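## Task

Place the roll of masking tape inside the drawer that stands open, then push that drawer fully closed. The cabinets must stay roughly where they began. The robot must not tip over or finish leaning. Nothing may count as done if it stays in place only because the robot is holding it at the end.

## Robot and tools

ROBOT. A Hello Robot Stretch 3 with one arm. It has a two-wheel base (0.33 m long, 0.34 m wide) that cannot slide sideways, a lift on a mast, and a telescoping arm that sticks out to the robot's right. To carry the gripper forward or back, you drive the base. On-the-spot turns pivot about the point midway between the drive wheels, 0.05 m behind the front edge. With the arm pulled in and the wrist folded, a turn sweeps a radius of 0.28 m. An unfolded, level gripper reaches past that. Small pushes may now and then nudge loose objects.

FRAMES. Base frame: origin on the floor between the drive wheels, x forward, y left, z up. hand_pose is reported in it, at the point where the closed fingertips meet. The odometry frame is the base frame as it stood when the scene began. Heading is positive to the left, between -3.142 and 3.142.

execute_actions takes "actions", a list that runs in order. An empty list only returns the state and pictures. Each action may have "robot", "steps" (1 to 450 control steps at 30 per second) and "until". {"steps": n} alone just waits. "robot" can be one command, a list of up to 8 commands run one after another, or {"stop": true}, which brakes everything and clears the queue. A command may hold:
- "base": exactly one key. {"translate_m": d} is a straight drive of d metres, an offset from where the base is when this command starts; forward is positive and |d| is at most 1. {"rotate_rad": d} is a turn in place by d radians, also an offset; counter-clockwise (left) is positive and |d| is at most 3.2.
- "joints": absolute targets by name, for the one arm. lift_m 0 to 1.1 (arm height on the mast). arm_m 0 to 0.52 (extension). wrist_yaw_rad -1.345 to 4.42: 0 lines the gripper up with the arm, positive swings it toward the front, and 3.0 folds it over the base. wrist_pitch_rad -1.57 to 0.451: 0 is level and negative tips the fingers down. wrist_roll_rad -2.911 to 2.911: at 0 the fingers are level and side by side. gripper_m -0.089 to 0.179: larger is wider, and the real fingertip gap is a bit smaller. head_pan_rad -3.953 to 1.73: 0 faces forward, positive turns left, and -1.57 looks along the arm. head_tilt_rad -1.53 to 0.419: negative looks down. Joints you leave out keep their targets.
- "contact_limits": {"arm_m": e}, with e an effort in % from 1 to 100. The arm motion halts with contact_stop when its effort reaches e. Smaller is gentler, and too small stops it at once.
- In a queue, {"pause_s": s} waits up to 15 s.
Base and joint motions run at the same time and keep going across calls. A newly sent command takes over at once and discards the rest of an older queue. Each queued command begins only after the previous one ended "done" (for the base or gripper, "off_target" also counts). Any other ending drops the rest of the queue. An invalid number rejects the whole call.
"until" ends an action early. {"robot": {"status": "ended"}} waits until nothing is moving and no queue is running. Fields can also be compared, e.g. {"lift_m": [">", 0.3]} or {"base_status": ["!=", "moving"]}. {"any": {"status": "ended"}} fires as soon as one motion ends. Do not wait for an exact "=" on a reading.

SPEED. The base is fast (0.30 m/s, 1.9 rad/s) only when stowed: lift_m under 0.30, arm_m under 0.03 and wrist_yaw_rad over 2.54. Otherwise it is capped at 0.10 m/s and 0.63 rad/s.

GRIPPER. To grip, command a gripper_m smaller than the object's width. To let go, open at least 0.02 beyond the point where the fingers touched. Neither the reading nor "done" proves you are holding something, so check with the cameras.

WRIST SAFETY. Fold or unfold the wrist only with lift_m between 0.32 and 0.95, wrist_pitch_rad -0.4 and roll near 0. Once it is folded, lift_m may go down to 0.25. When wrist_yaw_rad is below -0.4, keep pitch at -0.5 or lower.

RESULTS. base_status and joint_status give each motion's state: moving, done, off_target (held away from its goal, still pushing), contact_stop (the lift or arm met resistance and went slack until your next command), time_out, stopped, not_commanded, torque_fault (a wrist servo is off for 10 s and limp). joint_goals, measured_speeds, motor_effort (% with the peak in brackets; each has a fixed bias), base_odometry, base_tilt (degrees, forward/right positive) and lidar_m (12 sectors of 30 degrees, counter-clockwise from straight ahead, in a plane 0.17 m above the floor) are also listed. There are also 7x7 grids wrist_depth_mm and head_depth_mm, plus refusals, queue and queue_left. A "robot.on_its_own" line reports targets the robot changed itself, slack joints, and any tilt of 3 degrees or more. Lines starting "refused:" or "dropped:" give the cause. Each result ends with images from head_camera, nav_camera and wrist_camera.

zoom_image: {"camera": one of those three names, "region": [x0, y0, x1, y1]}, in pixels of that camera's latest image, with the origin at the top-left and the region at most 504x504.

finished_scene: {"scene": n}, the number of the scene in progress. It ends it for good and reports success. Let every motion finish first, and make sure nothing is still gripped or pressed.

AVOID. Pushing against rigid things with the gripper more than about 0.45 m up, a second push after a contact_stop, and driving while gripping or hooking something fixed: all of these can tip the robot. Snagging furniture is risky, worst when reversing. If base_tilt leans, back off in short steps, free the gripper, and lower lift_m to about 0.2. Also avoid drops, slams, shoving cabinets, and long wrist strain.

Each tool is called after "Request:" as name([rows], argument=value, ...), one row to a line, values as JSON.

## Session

Request:
execute_actions(actions=[])

Scene clock: 0.00 s.
robot.base_odometry: x=+0.000 y=+0.000 heading=+0.000 (m, m, rad; robot's odometry frame)
robot.turned_by_wheels: +0.000 (rad since the last result)
robot.turned_by_imu: +0.000 (rad since the last result)
robot.base_tilt: forward=-0.4 right=+0.9 (deg)
robot.lidar_m: 2.32 2.16 1.60 2.80 2.99 2.37 1.74 1.15 1.15 1.48 1.79 1.82
robot.head_depth_mm: 1720 1927 1936 1948 1955 1965 1970 / 1695 2123 2139 2159 2151 2176 2139 / 1680 2300 2412 2411 2464 2449 2343 / 1649 2374 2662 2644 2627 2587 2396 / 1637 2310 2563 2478 2432 2366 2299 / 1611 2262 2354 2285 2243 2208 2136 / 1595 2155 2178 2129 2092 2050 2004
robot.base_status: not_commanded
robot.joint_positions: lift_m=+0.581 arm_m=-0.002 wrist_yaw_rad=+2.853 wrist_pitch_rad=-0.422 wrist_roll_rad=+0.012 gripper_m=+0.037 head_pan_rad=-0.014 head_tilt_rad=-0.018
robot.joint_goals: lift_m=+0.581 arm_m=-0.002 wrist_yaw_rad=+2.853 wrist_pitch_rad=-0.422 wrist_roll_rad=+0.012 gripper_m=+0.037 head_pan_rad=-0.014 head_tilt_rad=-0.018
robot.joint_status: lift_m=not_commanded arm_m=not_commanded wrist_yaw_rad=not_commanded wrist_pitch_rad=not_commanded wrist_roll_rad=not_commanded gripper_m=not_commanded head_pan_rad=not_commanded head_tilt_rad=not_commanded
robot.measured_speeds: translate_m=+0.000 rotate_rad=+0.000 lift_m=+0.000 arm_m=+0.000 wrist_yaw_rad=+0.000 wrist_pitch_rad=+0.000 wrist_roll_rad=+0.000 head_pan_rad=+0.000 head_tilt_rad=+0.000
robot: refusals=0 queue=idle queue_left=0
robot.motor_effort: left_wheel=+0 right_wheel=-1 lift_m=+35 arm_m=+0 wrist_yaw_rad=+0 wrist_pitch_rad=+3 wrist_roll_rad=+0 gripper_m=-1 head_pan_rad=+0 head_tilt_rad=+2 (%)
robot.hand_pose: x=+0.0424 y=+0.0720 z=+0.5930 quat_wxyz=(+0.247, +0.709, +0.046, +0.659) (m; robot's base frame)
robot.wrist_depth_mm: - - - - - - - / - - - - - - - / - - - - - - - / - - - - - - - / - - - - - - - / 896 - 922 902 894 883 910 / 750 758 731 756 743 771 769
pictures: head_camera (sideways: a quarter turn clockwise sets it upright), nav_camera (sideways: a quarter turn counterclockwise sets it upright), wrist_camera
camera_calibration (this result's frames):
head_camera: T_world_to_cam=[[0.0692029, 0.0823283, -0.9942, 1.30608], [0.0815914, 0.992783, 0.0878903, -0.118632], [0.99426, -0.0872005, 0.0619862, -0.137569], [0, 0, 0, 1]] pos_world=[0.056074, -0.00174811, 1.31746]
nav_camera: T_world_to_cam=[[-0.0122015, 0.0310627, 0.999443, -1.26006], [0.0425636, -0.998595, 0.031556, 0.0140269], [0.999019, 0.042925, 0.0108622, -0.0687535], [0, 0, 0, 1]] pos_world=[0.0527145, 0.0560992, 1.25966]
wrist_camera: T_world_to_cam=[[0.973079, -0.225866, 0.0458345, -0.0479471], [-0.0767582, -0.505132, -0.859622, 0.59361], [0.217312, 0.832962, -0.50887, 0.391159], [0, 0, 0, 1]] pos_world=[0.00721718, -0.0367993, 0.711527]
Images, in order (width x height): head_camera 896x504, nav_camera 672x504, wrist_camera 644x364.

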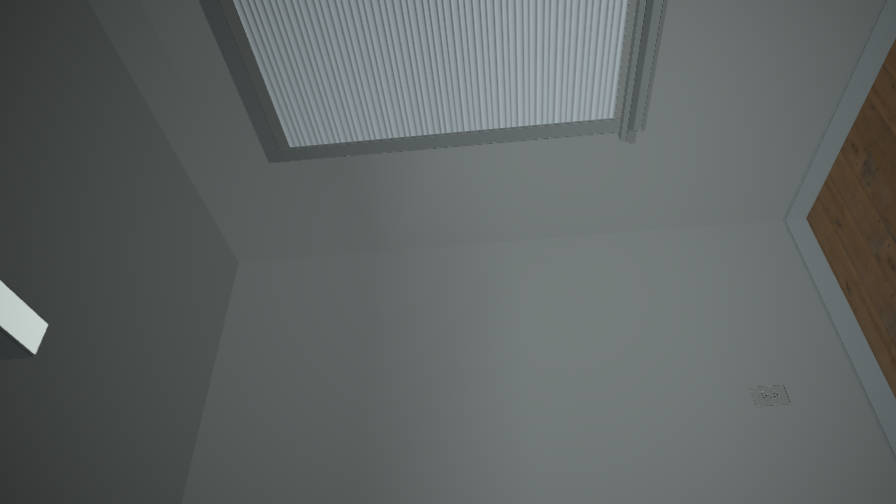

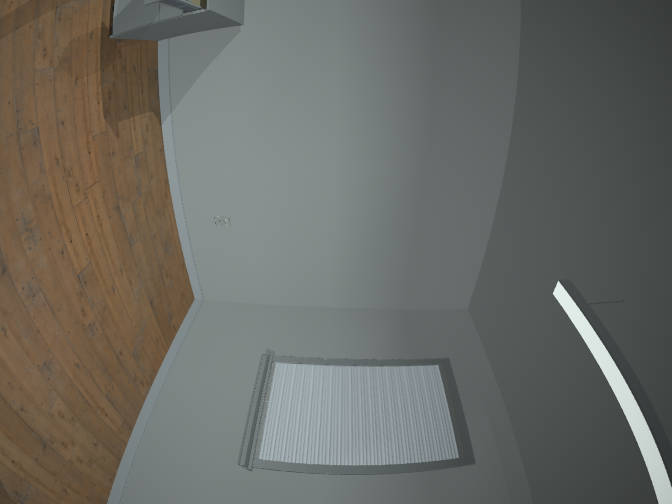

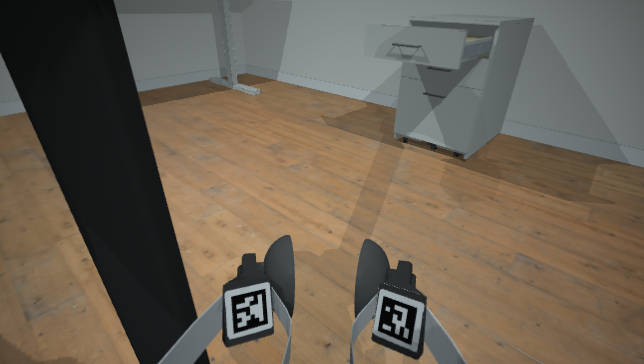

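Request:
execute_actions([
  {"robot":{"joints":{"head_pan_rad":1.1,"head_tilt_rad":-0.5,"wrist_yaw_rad":3.0,"wrist_pitch_rad":-0.4,"lift_m":0.28}},"steps":100,"until":{"robot":{"head_pan_rad_status":"done"}}},
])

Request:
execute_actions([
  {"robot":{"joints":{"head_pan_rad":1.73,"head_tilt_rad":-0.4}},"steps":100,"until":{"robot":{"status":"ended"}}},
])

Scene clock: 3.93 s.
robot.base_odometry: x=+0.000 y=+0.000 heading=+0.000 (m, m, rad; robot's odometry frame)
robot.turned_by_wheels: +0.000 (rad since the last result)
robot.turned_by_imu: +0.001 (rad since the last result)
robot.base_tilt: forward=-0.4 right=+0.9 (deg)
robot.lidar_m: 2.32 2.16 1.60 2.80 2.99 2.36 1.74 1.14 1.16 1.48 1.79 1.82
robot.head_depth_mm: 1737 1865 2008 2150 2154 1651 1338 / 1802 1940 2087 2141 2083 1655 1336 / 1888 2022 2178 1744 1848 1679 1349 / 1953 2124 2283 1817 1965 1683 1353 / 2041 2215 2394 2560 2131 1688 1359 / 2140 2317 2526 2770 2247 1699 1370 / 2220 2429 2664 2901 2276 1712 1368
robot.base_status: not_commanded
robot.joint_positions: lift_m=+0.486 arm_m=-0.002 wrist_yaw_rad=+2.998 wrist_pitch_rad=-0.421 wrist_roll_rad=+0.012 gripper_m=+0.037 head_pan_rad=+1.093 head_tilt_rad=-0.494
robot.joint_goals: lift_m=+0.280 arm_m=-0.002 wrist_yaw_rad=+3.000 wrist_pitch_rad=-0.400 wrist_roll_rad=+0.012 gripper_m=+0.037 head_pan_rad=+1.100 head_tilt_rad=-0.500
robot.joint_status: lift_m=moving arm_m=not_commanded wrist_yaw_rad=moving wrist_pitch_rad=moving wrist_roll_rad=not_commanded gripper_m=not_commanded head_pan_rad=done head_tilt_rad=done
robot.measured_speeds: translate_m=+0.000 rotate_rad=+0.000 lift_m=-0.110 arm_m=+0.000 wrist_yaw_rad=+0.000 wrist_pitch_rad=+0.000 wrist_roll_rad=+0.000 head_pan_rad=+0.000 head_tilt_rad=+0.000
robot: refusals=0 queue=running queue_left=0
robot.motor_effort: left_wheel=+1(1) right_wheel=+0(0) lift_m=+33(36) arm_m=+0(0) wrist_yaw_rad=+2(2) wrist_pitch_rad=+5(5) wrist_roll_rad=+0(0) gripper_m=+1(0) head_pan_rad=+5(50) head_tilt_rad=-4(39) (%)
robot.hand_pose: x=+0.0108 y=+0.0791 z=+0.4983 quat_wxyz=(+0.198, +0.704, +0.097, +0.675) (m; robot's base frame)
robot.wrist_depth_mm: - - - - - - - / - - - - - - - / - - - - - - - / - - - - - - - / 948 931 931 974 948 935 957 / 774 768 - 776 792 784 776 / 649 664 - 667 648 677 673
pictures: head_camera (sideways: a quarter turn clockwise sets it upright), nav_camera (sideways: a quarter turn counterclockwise sets it upright), wrist_camera
camera_calibration (this result's frames):
head_camera: T_world_to_cam=[[-0.255729, -0.312575, -0.914822, 1.20412], [-0.836153, 0.546477, 0.0470179, -0.0597796], [0.485232, 0.776955, -0.401111, 0.46833], [0, 0, 0, 1]] pos_world=[0.0306945, 0.0451755, 1.29222]
nav_camera: T_world_to_cam=[[0.178123, 0.410969, 0.894079, -1.12345], [0.915761, -0.401718, 0.0022094, 0.046917], [0.360076, 0.818368, -0.447905, 0.53227], [0, 0, 0, 1]] pos_world=[-0.0345097, 0.0449571, 1.24275]
wrist_camera: T_world_to_cam=[[0.995471, -0.0832327, 0.0459229, -0.0228268], [-0.00292356, -0.509666, -0.860367, 0.513318], [0.095016, 0.856337, -0.507601, 0.342726], [0, 0, 0, 1]] pos_world=[-0.0083403, -0.0337683, 0.616658]
Images, in order (width x height): head_camera 896x504, nav_camera 672x504, wrist_camera 644x364.

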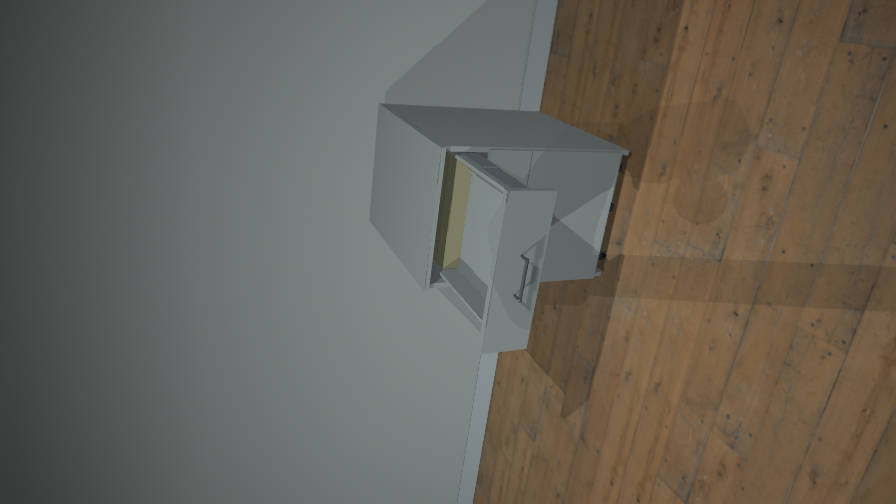

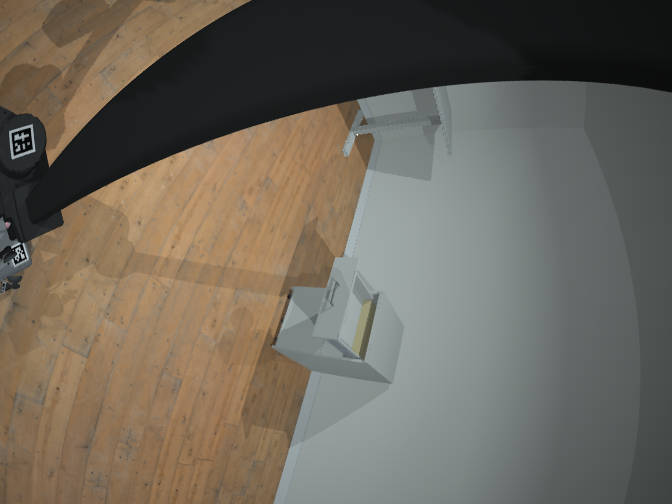

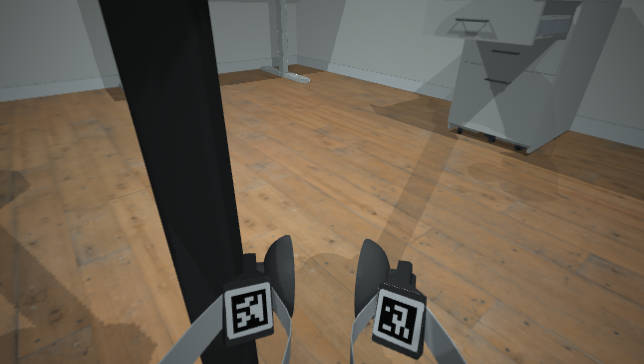

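Scene clock: 6.27 s.
robot.base_odometry: x=+0.000 y=+0.000 heading=+0.000 (m, m, rad; robot's odometry frame)
robot.turned_by_wheels: +0.000 (rad since the last result)
robot.turned_by_imu: +0.001 (rad since the last result)
robot.base_tilt: forward=-0.4 right=+0.9 (deg)
robot.lidar_m: 2.32 2.16 1.60 2.80 2.98 2.37 1.74 1.14 1.16 1.48 1.79 1.81
robot.head_depth_mm: 2353 2476 2584 2717 2452 1795 1417 / 2637 2771 2917 3130 2488 1830 1429 / 2958 3174 3363 3478 2492 1837 1441 / 3005 3165 3284 3455 2544 1849 1454 / 2857 3010 3096 3274 2571 1866 1456 / 2693 2809 2931 3120 2610 1886 1459 / 2535 2695 2747 2957 - - -
robot.base_status: not_commanded
robot.joint_positions: lift_m=+0.280 arm_m=-0.002 wrist_yaw_rad=+2.998 wrist_pitch_rad=-0.421 wrist_roll_rad=+0.012 gripper_m=+0.037 head_pan_rad=+1.709 head_tilt_rad=-0.409
robot.joint_goals: lift_m=+0.280 arm_m=-0.002 wrist_yaw_rad=+3.000 wrist_pitch_rad=-0.400 wrist_roll_rad=+0.012 gripper_m=+0.037 head_pan_rad=+1.730 head_tilt_rad=-0.400
robot.joint_status: lift_m=done arm_m=not_commanded wrist_yaw_rad=done wrist_pitch_rad=done wrist_roll_rad=not_commanded gripper_m=not_commanded head_pan_rad=off_target head_tilt_rad=done
robot.measured_speeds: translate_m=+0.000 rotate_rad=+0.000 lift_m=+0.000 arm_m=+0.000 wrist_yaw_rad=+0.000 wrist_pitch_rad=+0.000 wrist_roll_rad=+0.000 head_pan_rad=+0.000 head_tilt_rad=+0.000
robot: refusals=0 queue=dropped queue_left=0
robot.motor_effort: left_wheel=+0(1) right_wheel=-1(0) lift_m=+32(33) arm_m=+0(0) wrist_yaw_rad=+0(2) wrist_pitch_rad=+5(4) wrist_roll_rad=+0(0) gripper_m=+1(0) head_pan_rad=+4(41) head_tilt_rad=+5(18) (%)
robot.hand_pose: x=+0.0107 y=+0.0791 z=+0.2922 quat_wxyz=(+0.198, +0.704, +0.097, +0.675) (m; robot's base frame)
robot.wrist_depth_mm: - - - - - - - / - - - - - - - / - - - - - - - / 793 811 799 823 817 840 832 / 632 634 647 636 637 655 642 / 516 521 - 531 529 529 530 / 452 - - - 434 449 444
pictures: head_camera (sideways: a quarter turn clockwise sets it upright), nav_camera (sideways: a quarter turn counterclockwise sets it upright), wrist_camera
camera_calibration (this result's frames):
head_camera: T_world_to_cam=[[-0.0388931, -0.324852, -0.944965, 1.24214], [-0.9976, -0.0415874, 0.0553561, -0.0696557], [-0.0572811, 0.94485, -0.322455, 0.369278], [0, 0, 0, 1]] pos_world=[-0.0000250305, 0.0517037, 1.29671]
nav_camera: T_world_to_cam=[[-0.0815211, 0.361851, 0.928665, -1.16699], [0.979557, 0.20102, 0.00766181, 0.0394289], [-0.183908, 0.910305, -0.370841, 0.435305], [0, 0, 0, 1]] pos_world=[-0.0537013, 0.0180911, 1.24487]
wrist_camera: T_world_to_cam=[[0.995487, -0.0830451, 0.0459227, -0.0133349], [-0.00282768, -0.509666, -0.860367, 0.335998], [0.0948545, 0.856355, -0.507601, 0.238108], [0, 0, 0, 1]] pos_world=[-0.00836081, -0.0337658, 0.410558]
Images, in order (width x height): head_camera 896x504, nav_camera 672x504, wrist_camera 644x364.

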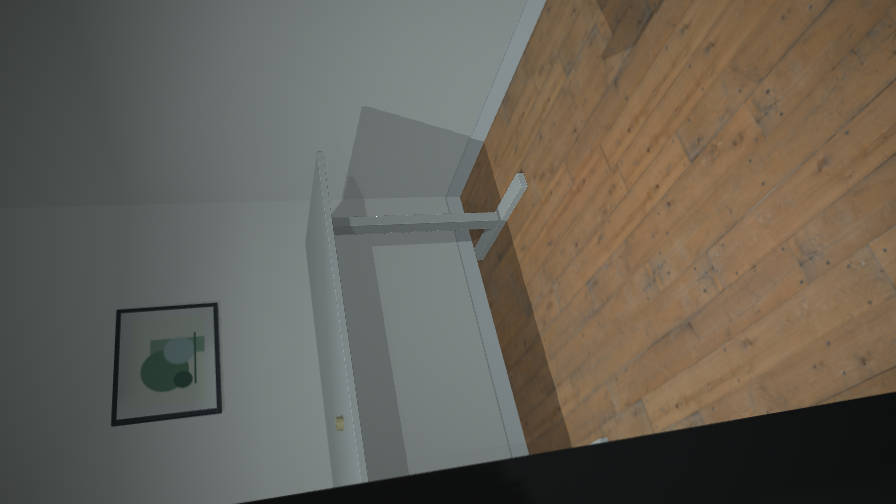

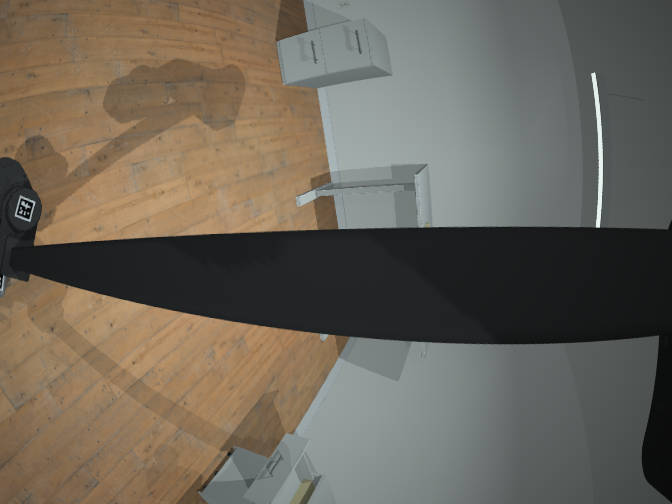

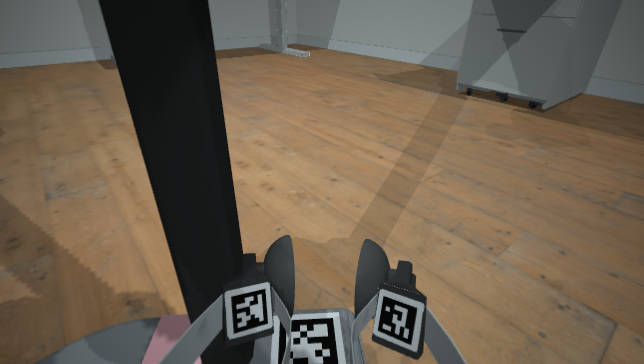

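Request:
execute_actions([
  {"robot":[{"base":{"rotate_rad":-1.355},"joints":{"head_pan_rad":-1.55,"head_tilt_rad":-0.55}},{"base":{"translate_m":-1.0}},{"base":{"translate_m":-0.92}},{"base":{"rotate_rad":-1.285}},{"joints":{"lift_m":0.94}}],"steps":450,"until":{"robot":{"lift_m":[">",0.4]}}},
])

Scene clock: 34.47 s.
robot.base_odometry: x=-0.411 y=+1.875 heading=-2.640 (m, m, rad; robot's odometry frame)
robot.turned_by_wheels: -2.640 (rad since the last result)
robot.turned_by_imu: -2.586 (rad since the last result)
robot.base_tilt: forward=-0.5 right=+0.9 (deg)
robot.lidar_m: 1.47 2.41 2.67 3.57 1.29 1.26 1.41 1.18 1.17 1.22 0.82 1.37
robot.head_depth_mm: 1060 1154 1212 754 540 1576 1289 / 1045 1137 1194 761 543 1594 1292 / 1030 1118 1181 768 548 1542 1300 / 1013 1098 1166 776 551 1548 1303 / 997 1082 1145 784 554 1511 1311 / 985 1064 1131 791 559 1522 1314 / 967 1047 1121 799 562 985 1120
robot.base_status: done (rotate_rad -1.2848 of -1.2850)
robot.joint_positions: lift_m=+0.375 arm_m=-0.002 wrist_yaw_rad=+2.999 wrist_pitch_rad=-0.421 wrist_roll_rad=+0.012 gripper_m=+0.037 head_pan_rad=-1.543 head_tilt_rad=-0.544
robot.joint_goals: lift_m=+0.940 arm_m=-0.002 wrist_yaw_rad=+3.000 wrist_pitch_rad=-0.400 wrist_roll_rad=+0.012 gripper_m=+0.037 head_pan_rad=-1.550 head_tilt_rad=-0.550
robot.joint_status: lift_m=moving arm_m=not_commanded wrist_yaw_rad=done wrist_pitch_rad=done wrist_roll_rad=not_commanded gripper_m=not_commanded head_pan_rad=done head_tilt_rad=done
robot.measured_speeds: translate_m=+0.000 rotate_rad=+0.000 lift_m=+0.110 arm_m=+0.000 wrist_yaw_rad=+0.000 wrist_pitch_rad=+0.000 wrist_roll_rad=+0.000 head_pan_rad=+0.000 head_tilt_rad=+0.000
robot: refusals=0 queue=running queue_left=0
robot.motor_effort: left_wheel=+4(13) right_wheel=-4(12) lift_m=+39(41) arm_m=+0(1) wrist_yaw_rad=+0(1) wrist_pitch_rad=+5(5) wrist_roll_rad=+0(0) gripper_m=+0(0) head_pan_rad=-4(49) head_tilt_rad=-4(22) (%)
robot.hand_pose: x=+0.0106 y=+0.0792 z=+0.3871 quat_wxyz=(+0.197, +0.704, +0.097, +0.675) (m; robot's base frame)
robot.wrist_depth_mm: - - - - - - - / - - - - - - - / - - - - - - - / - - - - - - - / 767 767 781 775 786 794 798 / 625 630 - 638 644 643 658 / 538 542 - 543 539 551 550
pictures: head_camera (sideways: a quarter turn clockwise sets it upright), nav_camera (sideways: a quarter turn counterclockwise sets it upright), wrist_camera
camera_calibration (this result's frames):
head_camera: T_world_to_cam=[[0.0710933, 0.442833, -0.893781, 1.17468], [0.996274, -0.0753809, 0.0418975, -0.0642883], [-0.0488204, -0.893429, -0.446543, 0.530707], [0, 0, 0, 1]] pos_world=[0.0064466, -0.0508822, 1.28958]
nav_camera: T_world_to_cam=[[0.0444261, -0.490223, 0.870464, -1.09183], [-0.99575, -0.0920892, -0.00104192, 0.0628102], [0.0806711, -0.866718, -0.492231, 0.591651], [0, 0, 0, 1]] pos_world=[0.0633199, -0.0166618, 1.24169]
wrist_camera: T_world_to_cam=[[0.995543, -0.0823571, 0.0459409, -0.0176061], [-0.00243149, -0.509412, -0.86052, 0.417773], [0.0942727, 0.856573, -0.507342, 0.286198], [0, 0, 0, 1]] pos_world=[-0.00843718, -0.0337808, 0.505511]
Images, in order (width x height): head_camera 896x504, nav_camera 672x504, wrist_camera 644x364.

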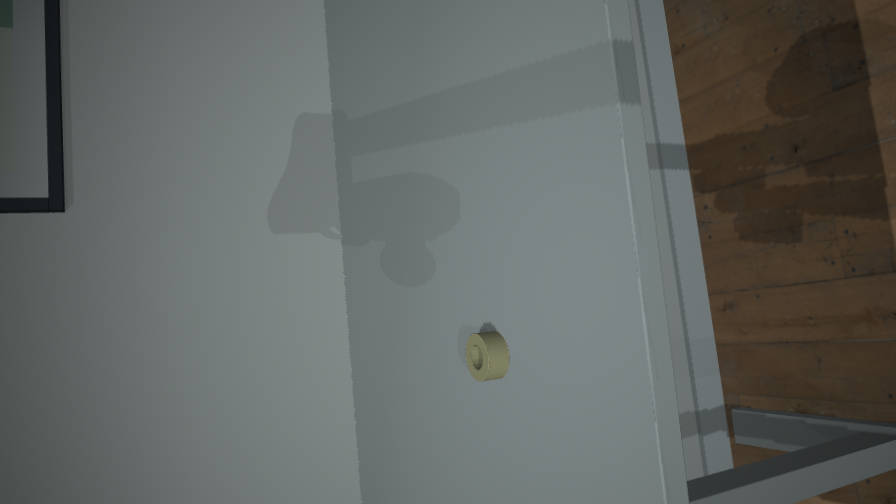

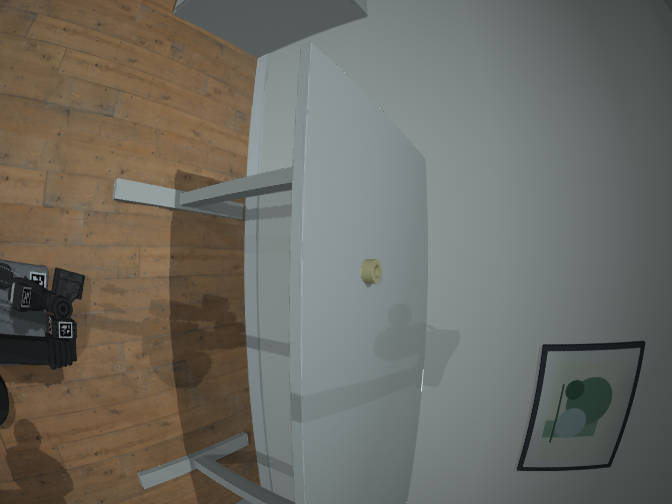

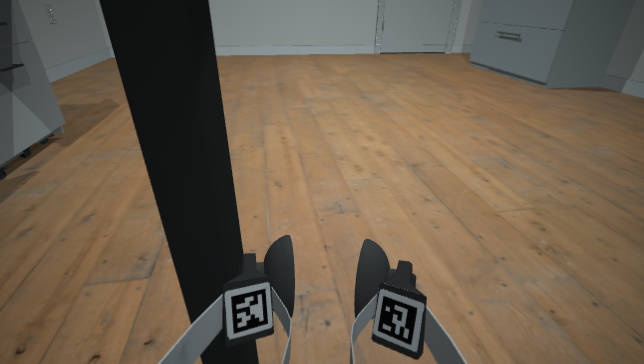

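Request:
execute_actions([
  {"robot":[{"base":{"translate_m":0.11},"joints":{"wrist_yaw_rad":1.2,"lift_m":0.94}},{"joints":{"wrist_yaw_rad":-0.08,"wrist_pitch_rad":-0.9,"wrist_roll_rad":0,"lift_m":1.095,"gripper_m":0.14}},{"joints":{"arm_m":0.25}}],"steps":450,"until":{"robot":{"status":"ended"}}},
])

Scene clock: 46.10 s.
robot.base_odometry: x=-0.508 y=+1.822 heading=-2.640 (m, m, rad; robot's odometry frame)
robot.turned_by_wheels: +0.000 (rad since the last result)
robot.turned_by_imu: +0.002 (rad since the last result)
robot.base_tilt: forward=-0.4 right=+0.9 (deg)
robot.lidar_m: 1.43 2.30 2.61 3.58 1.46 1.34 1.52 1.25 1.30 1.21 0.78 1.27
robot.head_depth_mm: 1010 1165 1199 753 539 1571 1286 / 996 - 1110 763 543 1550 1296 / 1002 - - 725 546 1538 1302 / 1000 1092 - 682 551 1505 1307 / 989 1068 1135 827 554 1516 1308 / 972 1051 1123 792 558 1000 1151 / 959 1031 1107 798 562 948 1313
robot.base_status: done (translate_m +0.1100 of +0.1100)
robot.joint_positions: lift_m=+1.095 arm_m=+0.250 wrist_yaw_rad=-0.080 wrist_pitch_rad=-0.909 wrist_roll_rad=+0.003 gripper_m=+0.140 head_pan_rad=-1.543 head_tilt_rad=-0.544
robot.joint_goals: lift_m=+1.095 arm_m=+0.250 wrist_yaw_rad=-0.080 wrist_pitch_rad=-0.900 wrist_roll_rad=+0.000 gripper_m=+0.140 head_pan_rad=-1.550 head_tilt_rad=-0.550
robot.joint_status: lift_m=done arm_m=done wrist_yaw_rad=done wrist_pitch_rad=done wrist_roll_rad=done gripper_m=done head_pan_rad=done head_tilt_rad=done
robot.measured_speeds: translate_m=+0.000 rotate_rad=+0.000 lift_m=+0.000 arm_m=+0.000 wrist_yaw_rad=+0.000 wrist_pitch_rad=+0.000 wrist_roll_rad=+0.000 head_pan_rad=+0.000 head_tilt_rad=+0.000
robot: refusals=0 queue=done queue_left=0
robot.motor_effort: left_wheel=+3(9) right_wheel=-4(6) lift_m=+38(38) arm_m=+4(2) wrist_yaw_rad=-1(4) wrist_pitch_rad=+2(6) wrist_roll_rad=-1(2) gripper_m=+1(83) head_pan_rad=-4(3) head_tilt_rad=-4(4) (%)
robot.hand_pose: x=-0.0326 y=-0.5327 z=+1.0167 quat_wxyz=(+0.622, +0.284, -0.648, -0.336) (m; robot's base frame)
robot.wrist_depth_mm: 389 388 382 384 381 380 377 / 340 335 336 334 333 331 332 / 298 298 295 297 294 294 295 / 266 268 265 256 265 265 266 / 243 243 241 241 241 241 240 / 222 - 221 221 221 224 220 / 206 199 204 203 204 - 203
pictures: head_camera (sideways: a quarter turn clockwise sets it upright), nav_camera (sideways: a quarter turn counterclockwise sets it upright), wrist_camera
camera_calibration (this result's frames):
head_camera: T_world_to_cam=[[0.071096, 0.442833, -0.893781, 1.17468], [0.996274, -0.0753869, 0.0418975, -0.0642884], [-0.0488258, -0.893429, -0.446543, 0.530707], [0, 0, 0, 1]] pos_world=[0.00644629, -0.0508822, 1.28958]
nav_camera: T_world_to_cam=[[0.0444231, -0.490223, 0.870464, -1.09183], [-0.995751, -0.0920831, -0.00104192, 0.0628102], [0.0806658, -0.866719, -0.492231, 0.591651], [0, 0, 0, 1]] pos_world=[0.0633198, -0.0166622, 1.24169]
wrist_camera: T_world_to_cam=[[-0.999842, -0.00106231, 0.0177237, -0.0470105], [-0.010176, 0.852289, -0.522973, 1.02964], [-0.0145501, -0.52307, -0.852165, 0.745884], [0, 0, 0, 1]] pos_world=[-0.0256727, -0.487452, 1.17492]
Images, in order (width x height): head_camera 896x504, nav_camera 672x504, wrist_camera 644x364.

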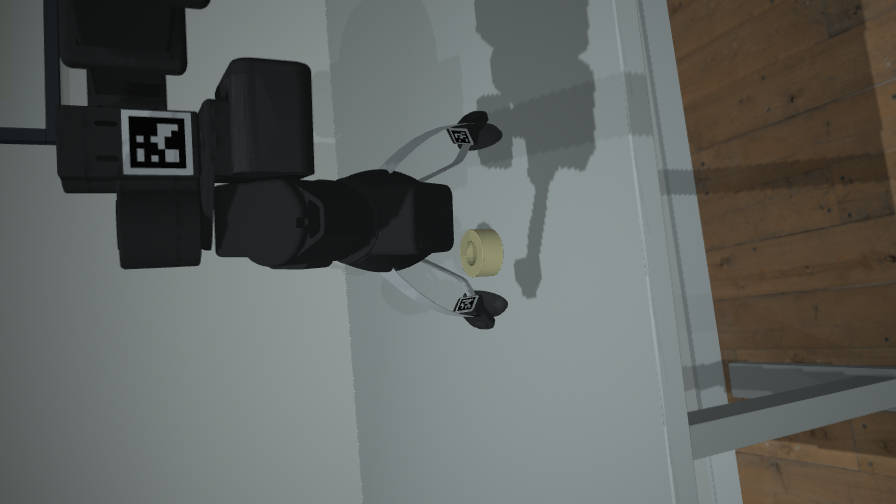

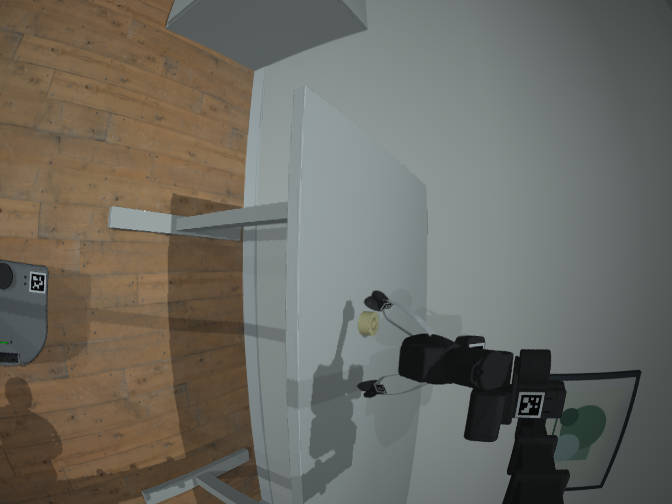

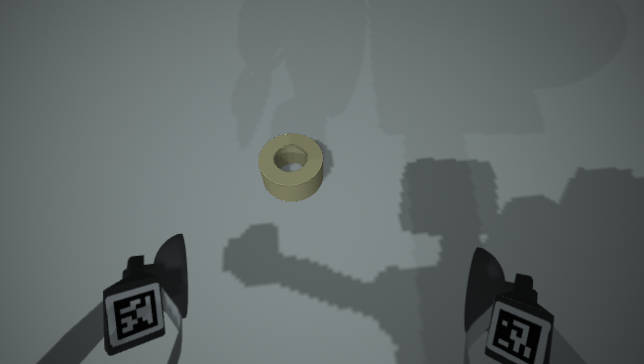

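Request:
execute_actions([
  {"robot":[{"base":{"translate_m":0.02},"joints":{"arm_m":0.35,"lift_m":1.057,"gripper_m":0.11}}],"steps":450,"until":{"robot":{"status":"ended"}}},
])

Scene clock: 51.00 s.
robot.base_odometry: x=-0.525 y=+1.813 heading=-2.640 (m, m, rad; robot's odometry frame)
robot.turned_by_wheels: +0.000 (rad since the last result)
robot.turned_by_imu: +0.001 (rad since the last result)
robot.base_tilt: forward=-0.4 right=+1.0 (deg)
robot.lidar_m: 1.42 2.27 2.60 3.58 1.50 1.36 1.54 1.27 1.30 1.21 0.78 1.25
robot.head_depth_mm: 1045 1103 1142 751 539 1572 1288 / 1031 1091 1160 760 543 1536 1289 / 1015 - 1079 764 547 1539 1292 / 1002 1064 1138 689 551 1511 1306 / 988 1069 1133 785 555 1512 1314 / 971 1051 1128 790 558 963 1134 / 958 1030 1106 799 563 1479 1324
robot.base_status: done (translate_m +0.0200 of +0.0200)
robot.joint_positions: lift_m=+1.057 arm_m=+0.350 wrist_yaw_rad=-0.080 wrist_pitch_rad=-0.909 wrist_roll_rad=+0.003 gripper_m=+0.110 head_pan_rad=-1.543 head_tilt_rad=-0.544
robot.joint_goals: lift_m=+1.057 arm_m=+0.350 wrist_yaw_rad=-0.080 wrist_pitch_rad=-0.900 wrist_roll_rad=+0.000 gripper_m=+0.110 head_pan_rad=-1.550 head_tilt_rad=-0.550
robot.joint_status: lift_m=done arm_m=done wrist_yaw_rad=done wrist_pitch_rad=done wrist_roll_rad=done gripper_m=done head_pan_rad=done head_tilt_rad=done
robot.measured_speeds: translate_m=+0.000 rotate_rad=+0.000 lift_m=+0.000 arm_m=+0.000 wrist_yaw_rad=+0.000 wrist_pitch_rad=+0.000 wrist_roll_rad=+0.000 head_pan_rad=+0.000 head_tilt_rad=+0.000
robot: refusals=0 queue=done queue_left=0
robot.motor_effort: left_wheel=+3(8) right_wheel=-4(5) lift_m=+32(37) arm_m=+4(3) wrist_yaw_rad=+0(1) wrist_pitch_rad=+2(2) wrist_roll_rad=-1(1) gripper_m=+0(81) head_pan_rad=-3(4) head_tilt_rad=-4(4) (%)
robot.hand_pose: x=-0.0326 y=-0.6326 z=+0.9789 quat_wxyz=(+0.622, +0.284, -0.648, -0.336) (m; robot's base frame)
robot.wrist_depth_mm: 320 319 321 318 317 317 315 / 280 278 277 277 275 277 278 / 248 248 247 247 246 245 245 / 223 222 223 221 220 221 219 / 202 201 202 197 201 200 200 / 184 184 181 162 184 185 182 / 170 168 170 167 168 171 168
pictures: head_camera (sideways: a quarter turn clockwise sets it upright), nav_camera (sideways: a quarter turn counterclockwise sets it upright), wrist_camera
camera_calibration (this result's frames):
head_camera: T_world_to_cam=[[0.0710959, 0.442833, -0.893781, 1.17468], [0.996274, -0.0753867, 0.0418975, -0.0642884], [-0.0488256, -0.893429, -0.446543, 0.530707], [0, 0, 0, 1]] pos_world=[0.0064463, -0.0508822, 1.28958]
nav_camera: T_world_to_cam=[[0.0444232, -0.490223, 0.870464, -1.09183], [-0.995751, -0.0920834, -0.00104192, 0.0628102], [0.080666, -0.866719, -0.492231, 0.591651], [0, 0, 0, 1]] pos_world=[0.0633198, -0.0166622, 1.24169]
wrist_camera: T_world_to_cam=[[-0.999843, -0.00106596, 0.0176926, -0.0464119], [-0.0101573, 0.852489, -0.522646, 1.09483], [-0.0145256, -0.522744, -0.852366, 0.661787], [0, 0, 0, 1]] pos_world=[-0.0256712, -0.587433, 1.13711]
Images, in order (width x height): head_camera 896x504, nav_camera 672x504, wrist_camera 644x364.

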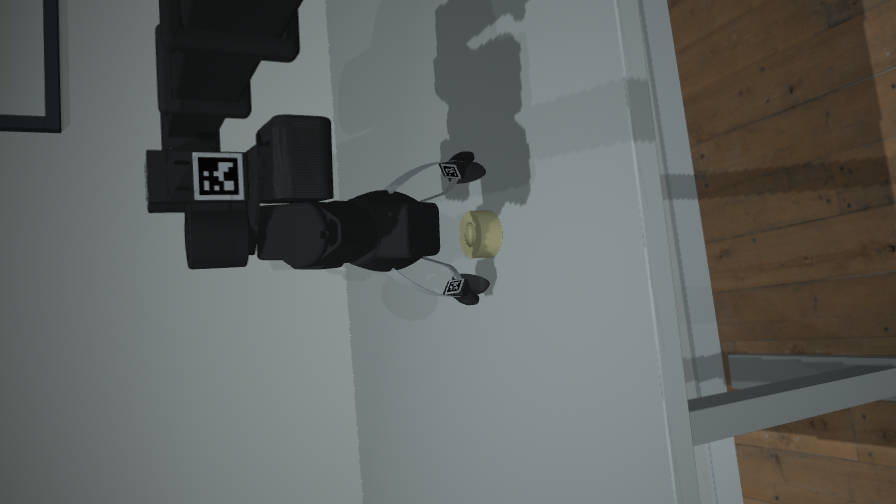

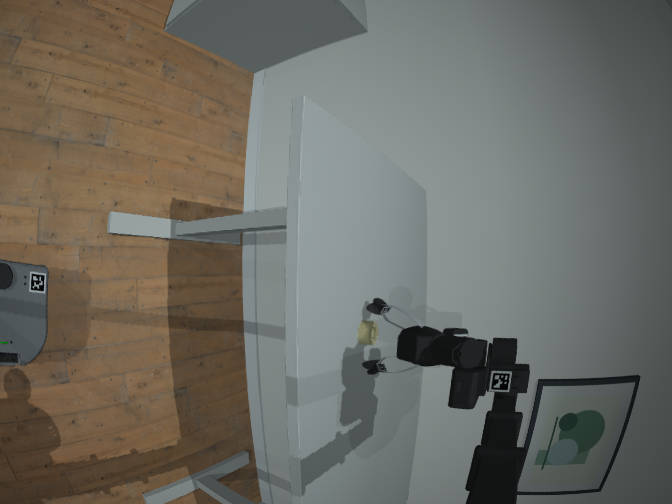

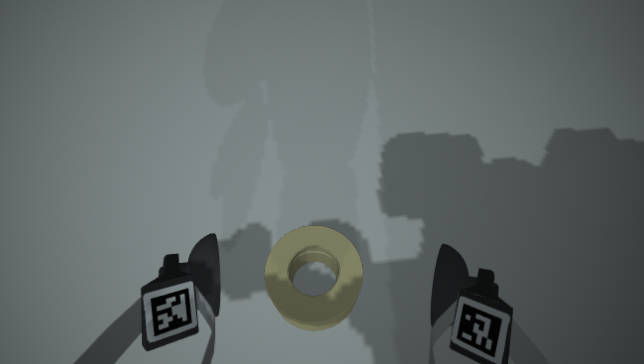

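Request:
execute_actions([
  {"robot":[{"base":{"translate_m":0.005},"joints":{"arm_m":0.354,"gripper_m":0.085}},{"joints":{"lift_m":1.046}}],"steps":450,"until":{"robot":{"status":"ended"}}},
  {"robot":{"joints":{"gripper_m":0.005}},"steps":450,"until":{"robot":{"status":"ended"}}},
])

Request:
execute_actions([
  {"robot":{"joints":{"lift_m":1.095}},"steps":450,"until":{"robot":{"status":"ended"}}},
])

Scene clock: 56.57 s.
robot.base_odometry: x=-0.530 y=+1.810 heading=-2.639 (m, m, rad; robot's odometry frame)
robot.turned_by_wheels: +0.001 (rad since the last result)
robot.turned_by_imu: +0.002 (rad since the last result)
robot.base_tilt: forward=-0.4 right=+0.9 (deg)
robot.lidar_m: 1.42 2.27 2.58 3.59 1.51 1.36 1.55 1.27 1.30 1.21 0.77 1.24
robot.head_depth_mm: 1047 1111 1056 754 540 1576 1290 / 1031 1098 1158 761 544 1539 1291 / 1014 1073 - 767 548 1546 1298 / 1002 1070 1138 683 552 1508 1307 / 987 1068 1130 786 555 1514 1312 / 974 1051 1120 792 559 965 1153 / 958 1034 1109 802 563 1477 1322
robot.base_status: done (translate_m +0.0050 of +0.0050)
robot.joint_positions: lift_m=+1.046 arm_m=+0.354 wrist_yaw_rad=-0.055 wrist_pitch_rad=-0.896 wrist_roll_rad=+0.003 gripper_m=+0.006 head_pan_rad=-1.543 head_tilt_rad=-0.544
robot.joint_goals: lift_m=+1.046 arm_m=+0.354 wrist_yaw_rad=-0.080 wrist_pitch_rad=-0.900 wrist_roll_rad=+0.000 gripper_m=+0.005 head_pan_rad=-1.550 head_tilt_rad=-0.550
robot.joint_status: lift_m=done arm_m=done wrist_yaw_rad=done wrist_pitch_rad=done wrist_roll_rad=done gripper_m=done head_pan_rad=done head_tilt_rad=done
robot.measured_speeds: translate_m=+0.000 rotate_rad=+0.000 lift_m=+0.000 arm_m=+0.000 wrist_yaw_rad=+0.000 wrist_pitch_rad=+0.000 wrist_roll_rad=+0.000 head_pan_rad=+0.000 head_tilt_rad=+0.000
robot: refusals=0 queue=done queue_left=0
robot.on_its_own: right_wheel is at rest, and its effort (-23) is outside its rest range (-18 to +18); wrist_yaw_rad is at rest, and its effort (-16) is outside its rest range (-12 to +12)
robot.motor_effort: left_wheel=+13(13) right_wheel=-23(23) lift_m=+24(32) arm_m=+4(4) wrist_yaw_rad=-16(16) wrist_pitch_rad=-2(2) wrist_roll_rad=-1(1) gripper_m=-27(98) head_pan_rad=-3(3) head_tilt_rad=-4(5) (%)
robot.hand_pose: x=-0.0293 y=-0.6397 z=+0.9700 quat_wxyz=(+0.628, +0.288, -0.646, -0.324) (m; robot's base frame)
robot.wrist_depth_mm: 319 319 315 313 311 311 308 / 278 275 272 272 271 271 269 / 243 240 240 240 239 238 238 / 216 218 216 215 214 213 213 / 197 196 194 190 193 193 192 / 179 178 169 158 178 176 175 / 164 164 161 158 160 162 162
pictures: head_camera (sideways: a quarter turn clockwise sets it upright), nav_camera (sideways: a quarter turn counterclockwise sets it upright), wrist_camera
camera_calibration (this result's frames):
head_camera: T_world_to_cam=[[0.071096, 0.442833, -0.893781, 1.17468], [0.996274, -0.0753871, 0.0418975, -0.0642883], [-0.0488259, -0.893429, -0.446543, 0.530708], [0, 0, 0, 1]] pos_world=[0.00644628, -0.0508822, 1.28958]
nav_camera: T_world_to_cam=[[0.0444231, -0.490223, 0.870464, -1.09183], [-0.995751, -0.092083, -0.00104193, 0.0628102], [0.0806657, -0.866719, -0.492231, 0.591651], [0, 0, 0, 1]] pos_world=[0.0633198, -0.0166622, 1.24169]
wrist_camera: T_world_to_cam=[[-0.99949, -0.0258439, 0.0187339, -0.0598077], [-0.0318546, 0.845052, -0.533734, 1.1016], [-0.00203734, -0.534059, -0.845445, 0.636977], [0, 0, 0, 1]] pos_world=[-0.0233885, -0.592271, 1.12761]
Images, in order (width x height): head_camera 896x504, nav_camera 672x504, wrist_camera 644x364.

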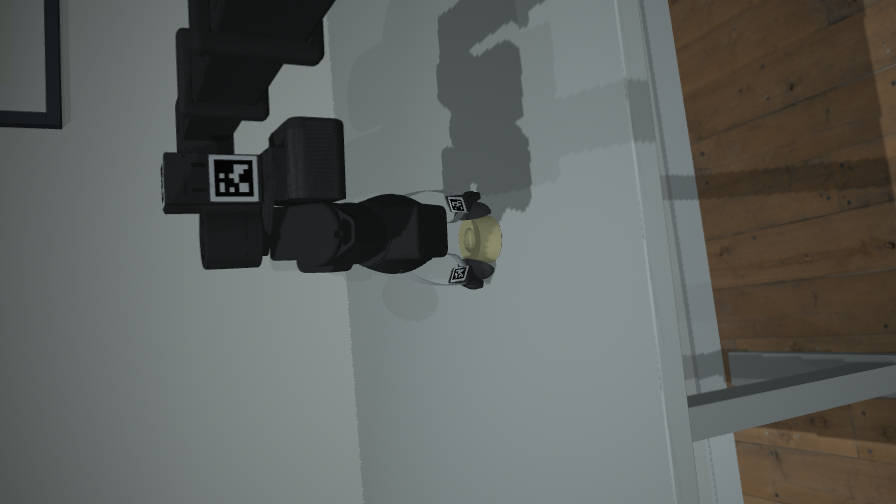

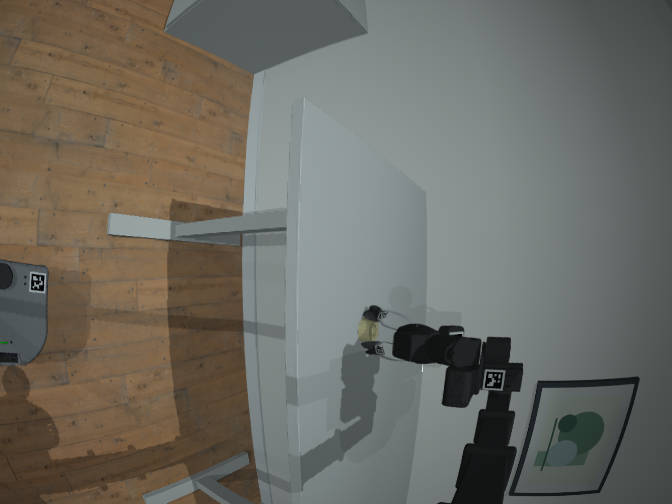

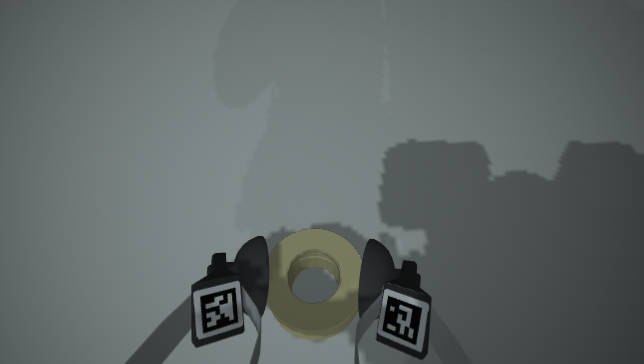

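Scene clock: 57.73 s.
robot.base_odometry: x=-0.530 y=+1.810 heading=-2.640 (m, m, rad; robot's odometry frame)
robot.turned_by_wheels: -0.001 (rad since the last result)
robot.turned_by_imu: -0.001 (rad since the last result)
robot.base_tilt: forward=-0.4 right=+0.9 (deg)
robot.lidar_m: 1.42 2.26 2.59 3.59 1.50 1.36 1.54 1.27 1.30 1.21 0.77 1.24
robot.head_depth_mm: 1005 1162 1201 751 539 1566 1285 / 1004 1133 1182 760 543 1533 1292 / 1001 - 1169 728 546 1546 1300 / 999 1081 - 697 550 1506 1303 / 987 1068 1133 783 555 1510 1309 / 968 1049 1124 790 558 952 1164 / 958 1032 1106 799 562 1477 1326
robot.base_status: done (translate_m +0.0050 of +0.0050)
robot.joint_positions: lift_m=+1.095 arm_m=+0.354 wrist_yaw_rad=-0.079 wrist_pitch_rad=-0.910 wrist_roll_rad=+0.003 gripper_m=+0.009 head_pan_rad=-1.543 head_tilt_rad=-0.544
robot.joint_goals: lift_m=+1.095 arm_m=+0.354 wrist_yaw_rad=-0.080 wrist_pitch_rad=-0.900 wrist_roll_rad=+0.000 gripper_m=+0.008 head_pan_rad=-1.550 head_tilt_rad=-0.550
robot.joint_status: lift_m=done arm_m=done wrist_yaw_rad=done wrist_pitch_rad=done wrist_roll_rad=done gripper_m=done head_pan_rad=done head_tilt_rad=done
robot.measured_speeds: translate_m=+0.000 rotate_rad=+0.000 lift_m=+0.000 arm_m=+0.000 wrist_yaw_rad=+0.000 wrist_pitch_rad=+0.000 wrist_roll_rad=+0.000 head_pan_rad=+0.000 head_tilt_rad=+0.000
robot: refusals=0 queue=done queue_left=0
robot.motor_effort: left_wheel=+2(15) right_wheel=-3(25) lift_m=+39(41) arm_m=+3(4) wrist_yaw_rad=-1(16) wrist_pitch_rad=+2(2) wrist_roll_rad=-1(1) gripper_m=-19(27) head_pan_rad=-4(4) head_tilt_rad=-4(4) (%)
robot.hand_pose: x=-0.0325 y=-0.6364 z=+1.0165 quat_wxyz=(+0.622, +0.285, -0.648, -0.336) (m; robot's base frame)
robot.wrist_depth_mm: 388 383 380 379 380 377 378 / 334 334 333 333 330 329 329 / 296 298 296 294 293 294 293 / 267 268 264 265 263 264 264 / 242 242 240 237 241 240 240 / 220 220 225 155 222 219 218 / 203 204 200 197 200 202 202
pictures: head_camera (sideways: a quarter turn clockwise sets it upright), nav_camera (sideways: a quarter turn counterclockwise sets it upright), wrist_camera
camera_calibration (this result's frames):
head_camera: T_world_to_cam=[[0.0710958, 0.442833, -0.893781, 1.17468], [0.996274, -0.0753866, 0.0418975, -0.0642883], [-0.0488255, -0.893429, -0.446543, 0.530707], [0, 0, 0, 1]] pos_world=[0.00644631, -0.0508822, 1.28958]
nav_camera: T_world_to_cam=[[0.0444233, -0.490223, 0.870464, -1.09183], [-0.995751, -0.0920835, -0.00104193, 0.0628102], [0.0806661, -0.866719, -0.492231, 0.591651], [0, 0, 0, 1]] pos_world=[0.0633198, -0.0166622, 1.24169]
wrist_camera: T_world_to_cam=[[-0.999843, -0.00213982, 0.0176177, -0.0475273], [-0.0110209, 0.852959, -0.521861, 1.11724], [-0.0139105, -0.521973, -0.852848, 0.692865], [0, 0, 0, 1]] pos_world=[-0.0255687, -0.591407, 1.17479]
Images, in order (width x height): head_camera 896x504, nav_camera 672x504, wrist_camera 644x364.

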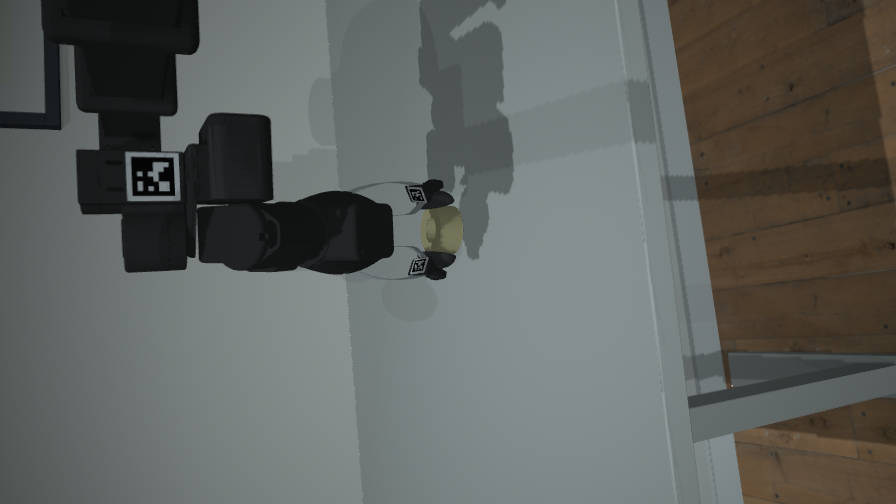

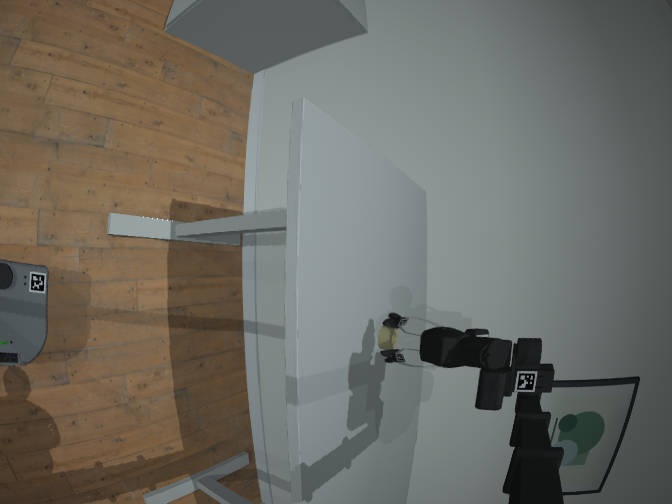

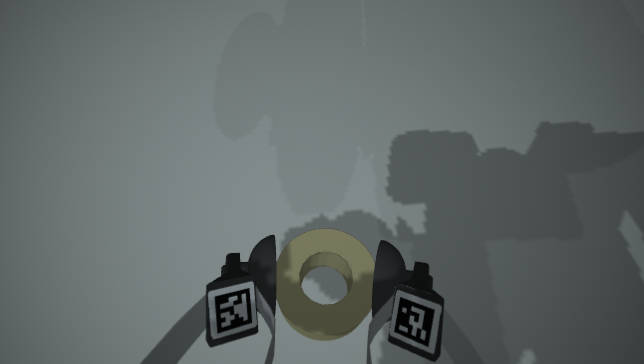

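Request:
execute_actions([
  {"robot":[{"base":{"rotate_rad":-1.33},"joints":{"arm_m":0.05}},{"base":{"translate_m":-1.0},"joints":{"lift_m":0.80,"head_tilt_rad":-0.85,"head_pan_rad":-1.5}},{"base":{"translate_m":-0.185}},{"base":{"rotate_rad":-0.16}}],"steps":450,"until":{"robot":{"status":"ended"}}},
  {"steps":450,"until":{"robot":{"status":"ended"}}},
])

Scene clock: 89.23 s.
robot.base_odometry: x=+0.272 y=+0.938 heading=+2.154 (m, m, rad; robot's odometry frame)
robot.turned_by_wheels: -1.490 (rad since the last result)
robot.turned_by_imu: -1.459 (rad since the last result)
robot.base_tilt: forward=-0.4 right=+0.9 (deg)
robot.lidar_m: 1.96 2.13 2.34 2.40 2.36 2.50 2.40 2.01 1.44 0.77 0.80 1.92
robot.head_depth_mm: 1178 1344 1557 1760 1585 - 1086 / 1175 1338 1553 1736 1559 - 1096 / 1172 1332 1178 1038 933 - 1107 / 1165 1330 1181 1020 932 1226 1128 / 1160 1323 1186 1026 913 1223 1132 / 1154 1313 1488 1708 1465 1251 1134 / 1147 1307 1518 1743 1548 1304 1135
robot.base_status: done (rotate_rad -0.1598 of -0.1600)
robot.joint_positions: lift_m=+0.800 arm_m=+0.050 wrist_yaw_rad=-0.079 wrist_pitch_rad=-0.911 wrist_roll_rad=+0.003 gripper_m=+0.009 head_pan_rad=-1.507 head_tilt_rad=-0.839
robot.joint_goals: lift_m=+0.800 arm_m=+0.050 wrist_yaw_rad=-0.080 wrist_pitch_rad=-0.900 wrist_roll_rad=+0.000 gripper_m=+0.008 head_pan_rad=-1.500 head_tilt_rad=-0.850
robot.joint_status: lift_m=done arm_m=done wrist_yaw_rad=done wrist_pitch_rad=done wrist_roll_rad=done gripper_m=done head_pan_rad=done head_tilt_rad=done
robot.measured_speeds: translate_m=+0.000 rotate_rad=+0.000 lift_m=+0.000 arm_m=+0.000 wrist_yaw_rad=+0.000 wrist_pitch_rad=+0.000 wrist_roll_rad=+0.000 head_pan_rad=+0.000 head_tilt_rad=+0.000
robot: refusals=0 queue=done queue_left=0
robot.motor_effort: left_wheel=+4(9) right_wheel=-5(11) lift_m=+32(38) arm_m=-4(5) wrist_yaw_rad=-1(2) wrist_pitch_rad=+2(2) wrist_roll_rad=-1(1) gripper_m=-18(19) head_pan_rad=+4(10) head_tilt_rad=-7(34) (%)
robot.hand_pose: x=-0.0325 y=-0.3329 z=+0.7216 quat_wxyz=(+0.621, +0.285, -0.647, -0.337) (m; robot's base frame)
robot.wrist_depth_mm: - - 547 562 558 - - / - - 530 526 529 - - / - - 468 462 470 - - / - 379 420 422 378 - - / 924 341 330 306 356 890 919 / 847 860 861 155 848 833 827 / 776 782 759 757 779 780 766
pictures: head_camera (sideways: a quarter turn clockwise sets it upright), nav_camera (sideways: a quarter turn counterclockwise sets it upright), wrist_camera
camera_calibration (this result's frames):
head_camera: T_world_to_cam=[[0.0396445, 0.685805, -0.726705, 0.957039], [0.998844, -0.046998, 0.0101377, -0.0229462], [-0.0272012, -0.726266, -0.686875, 0.843243], [0, 0, 0, 1]] pos_world=[0.00791553, -0.0450023, 1.27492]
nav_camera: T_world_to_cam=[[0.0769421, -0.720019, 0.689676, -0.856362], [-0.991962, -0.124975, -0.0198078, 0.0872141], [0.100454, -0.682608, -0.723847, 0.892834], [0, 0, 0, 1]] pos_world=[0.0627142, 0.00375889, 1.23862]
wrist_camera: T_world_to_cam=[[-0.999841, -0.00167012, 0.0177694, -0.0417273], [-0.0106894, 0.853329, -0.521263, 0.704199], [-0.0142925, -0.52137, -0.853211, 0.600234], [0, 0, 0, 1]] pos_world=[-0.0256144, -0.28804, 0.87994]
Images, in order (width x height): head_camera 896x504, nav_camera 672x504, wrist_camera 644x364.

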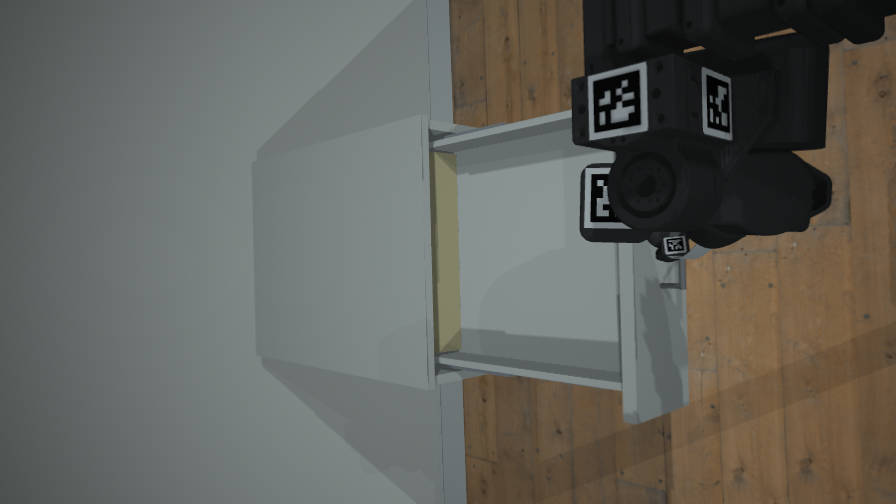

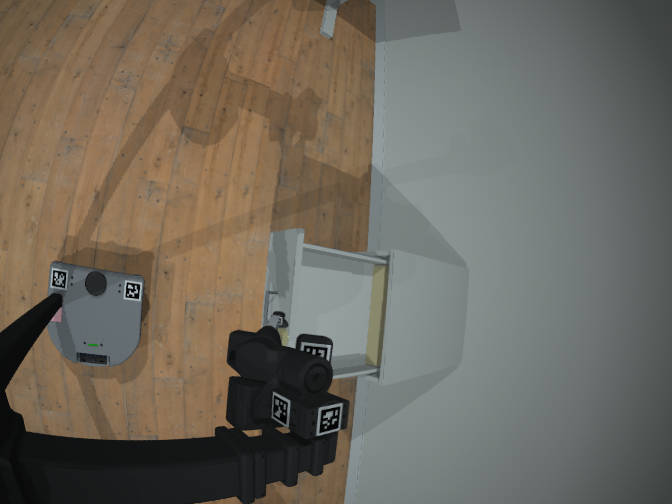

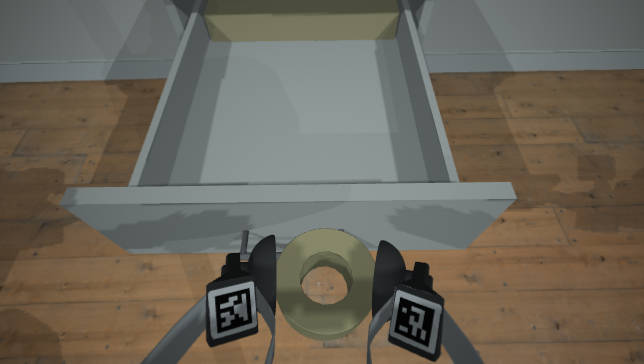

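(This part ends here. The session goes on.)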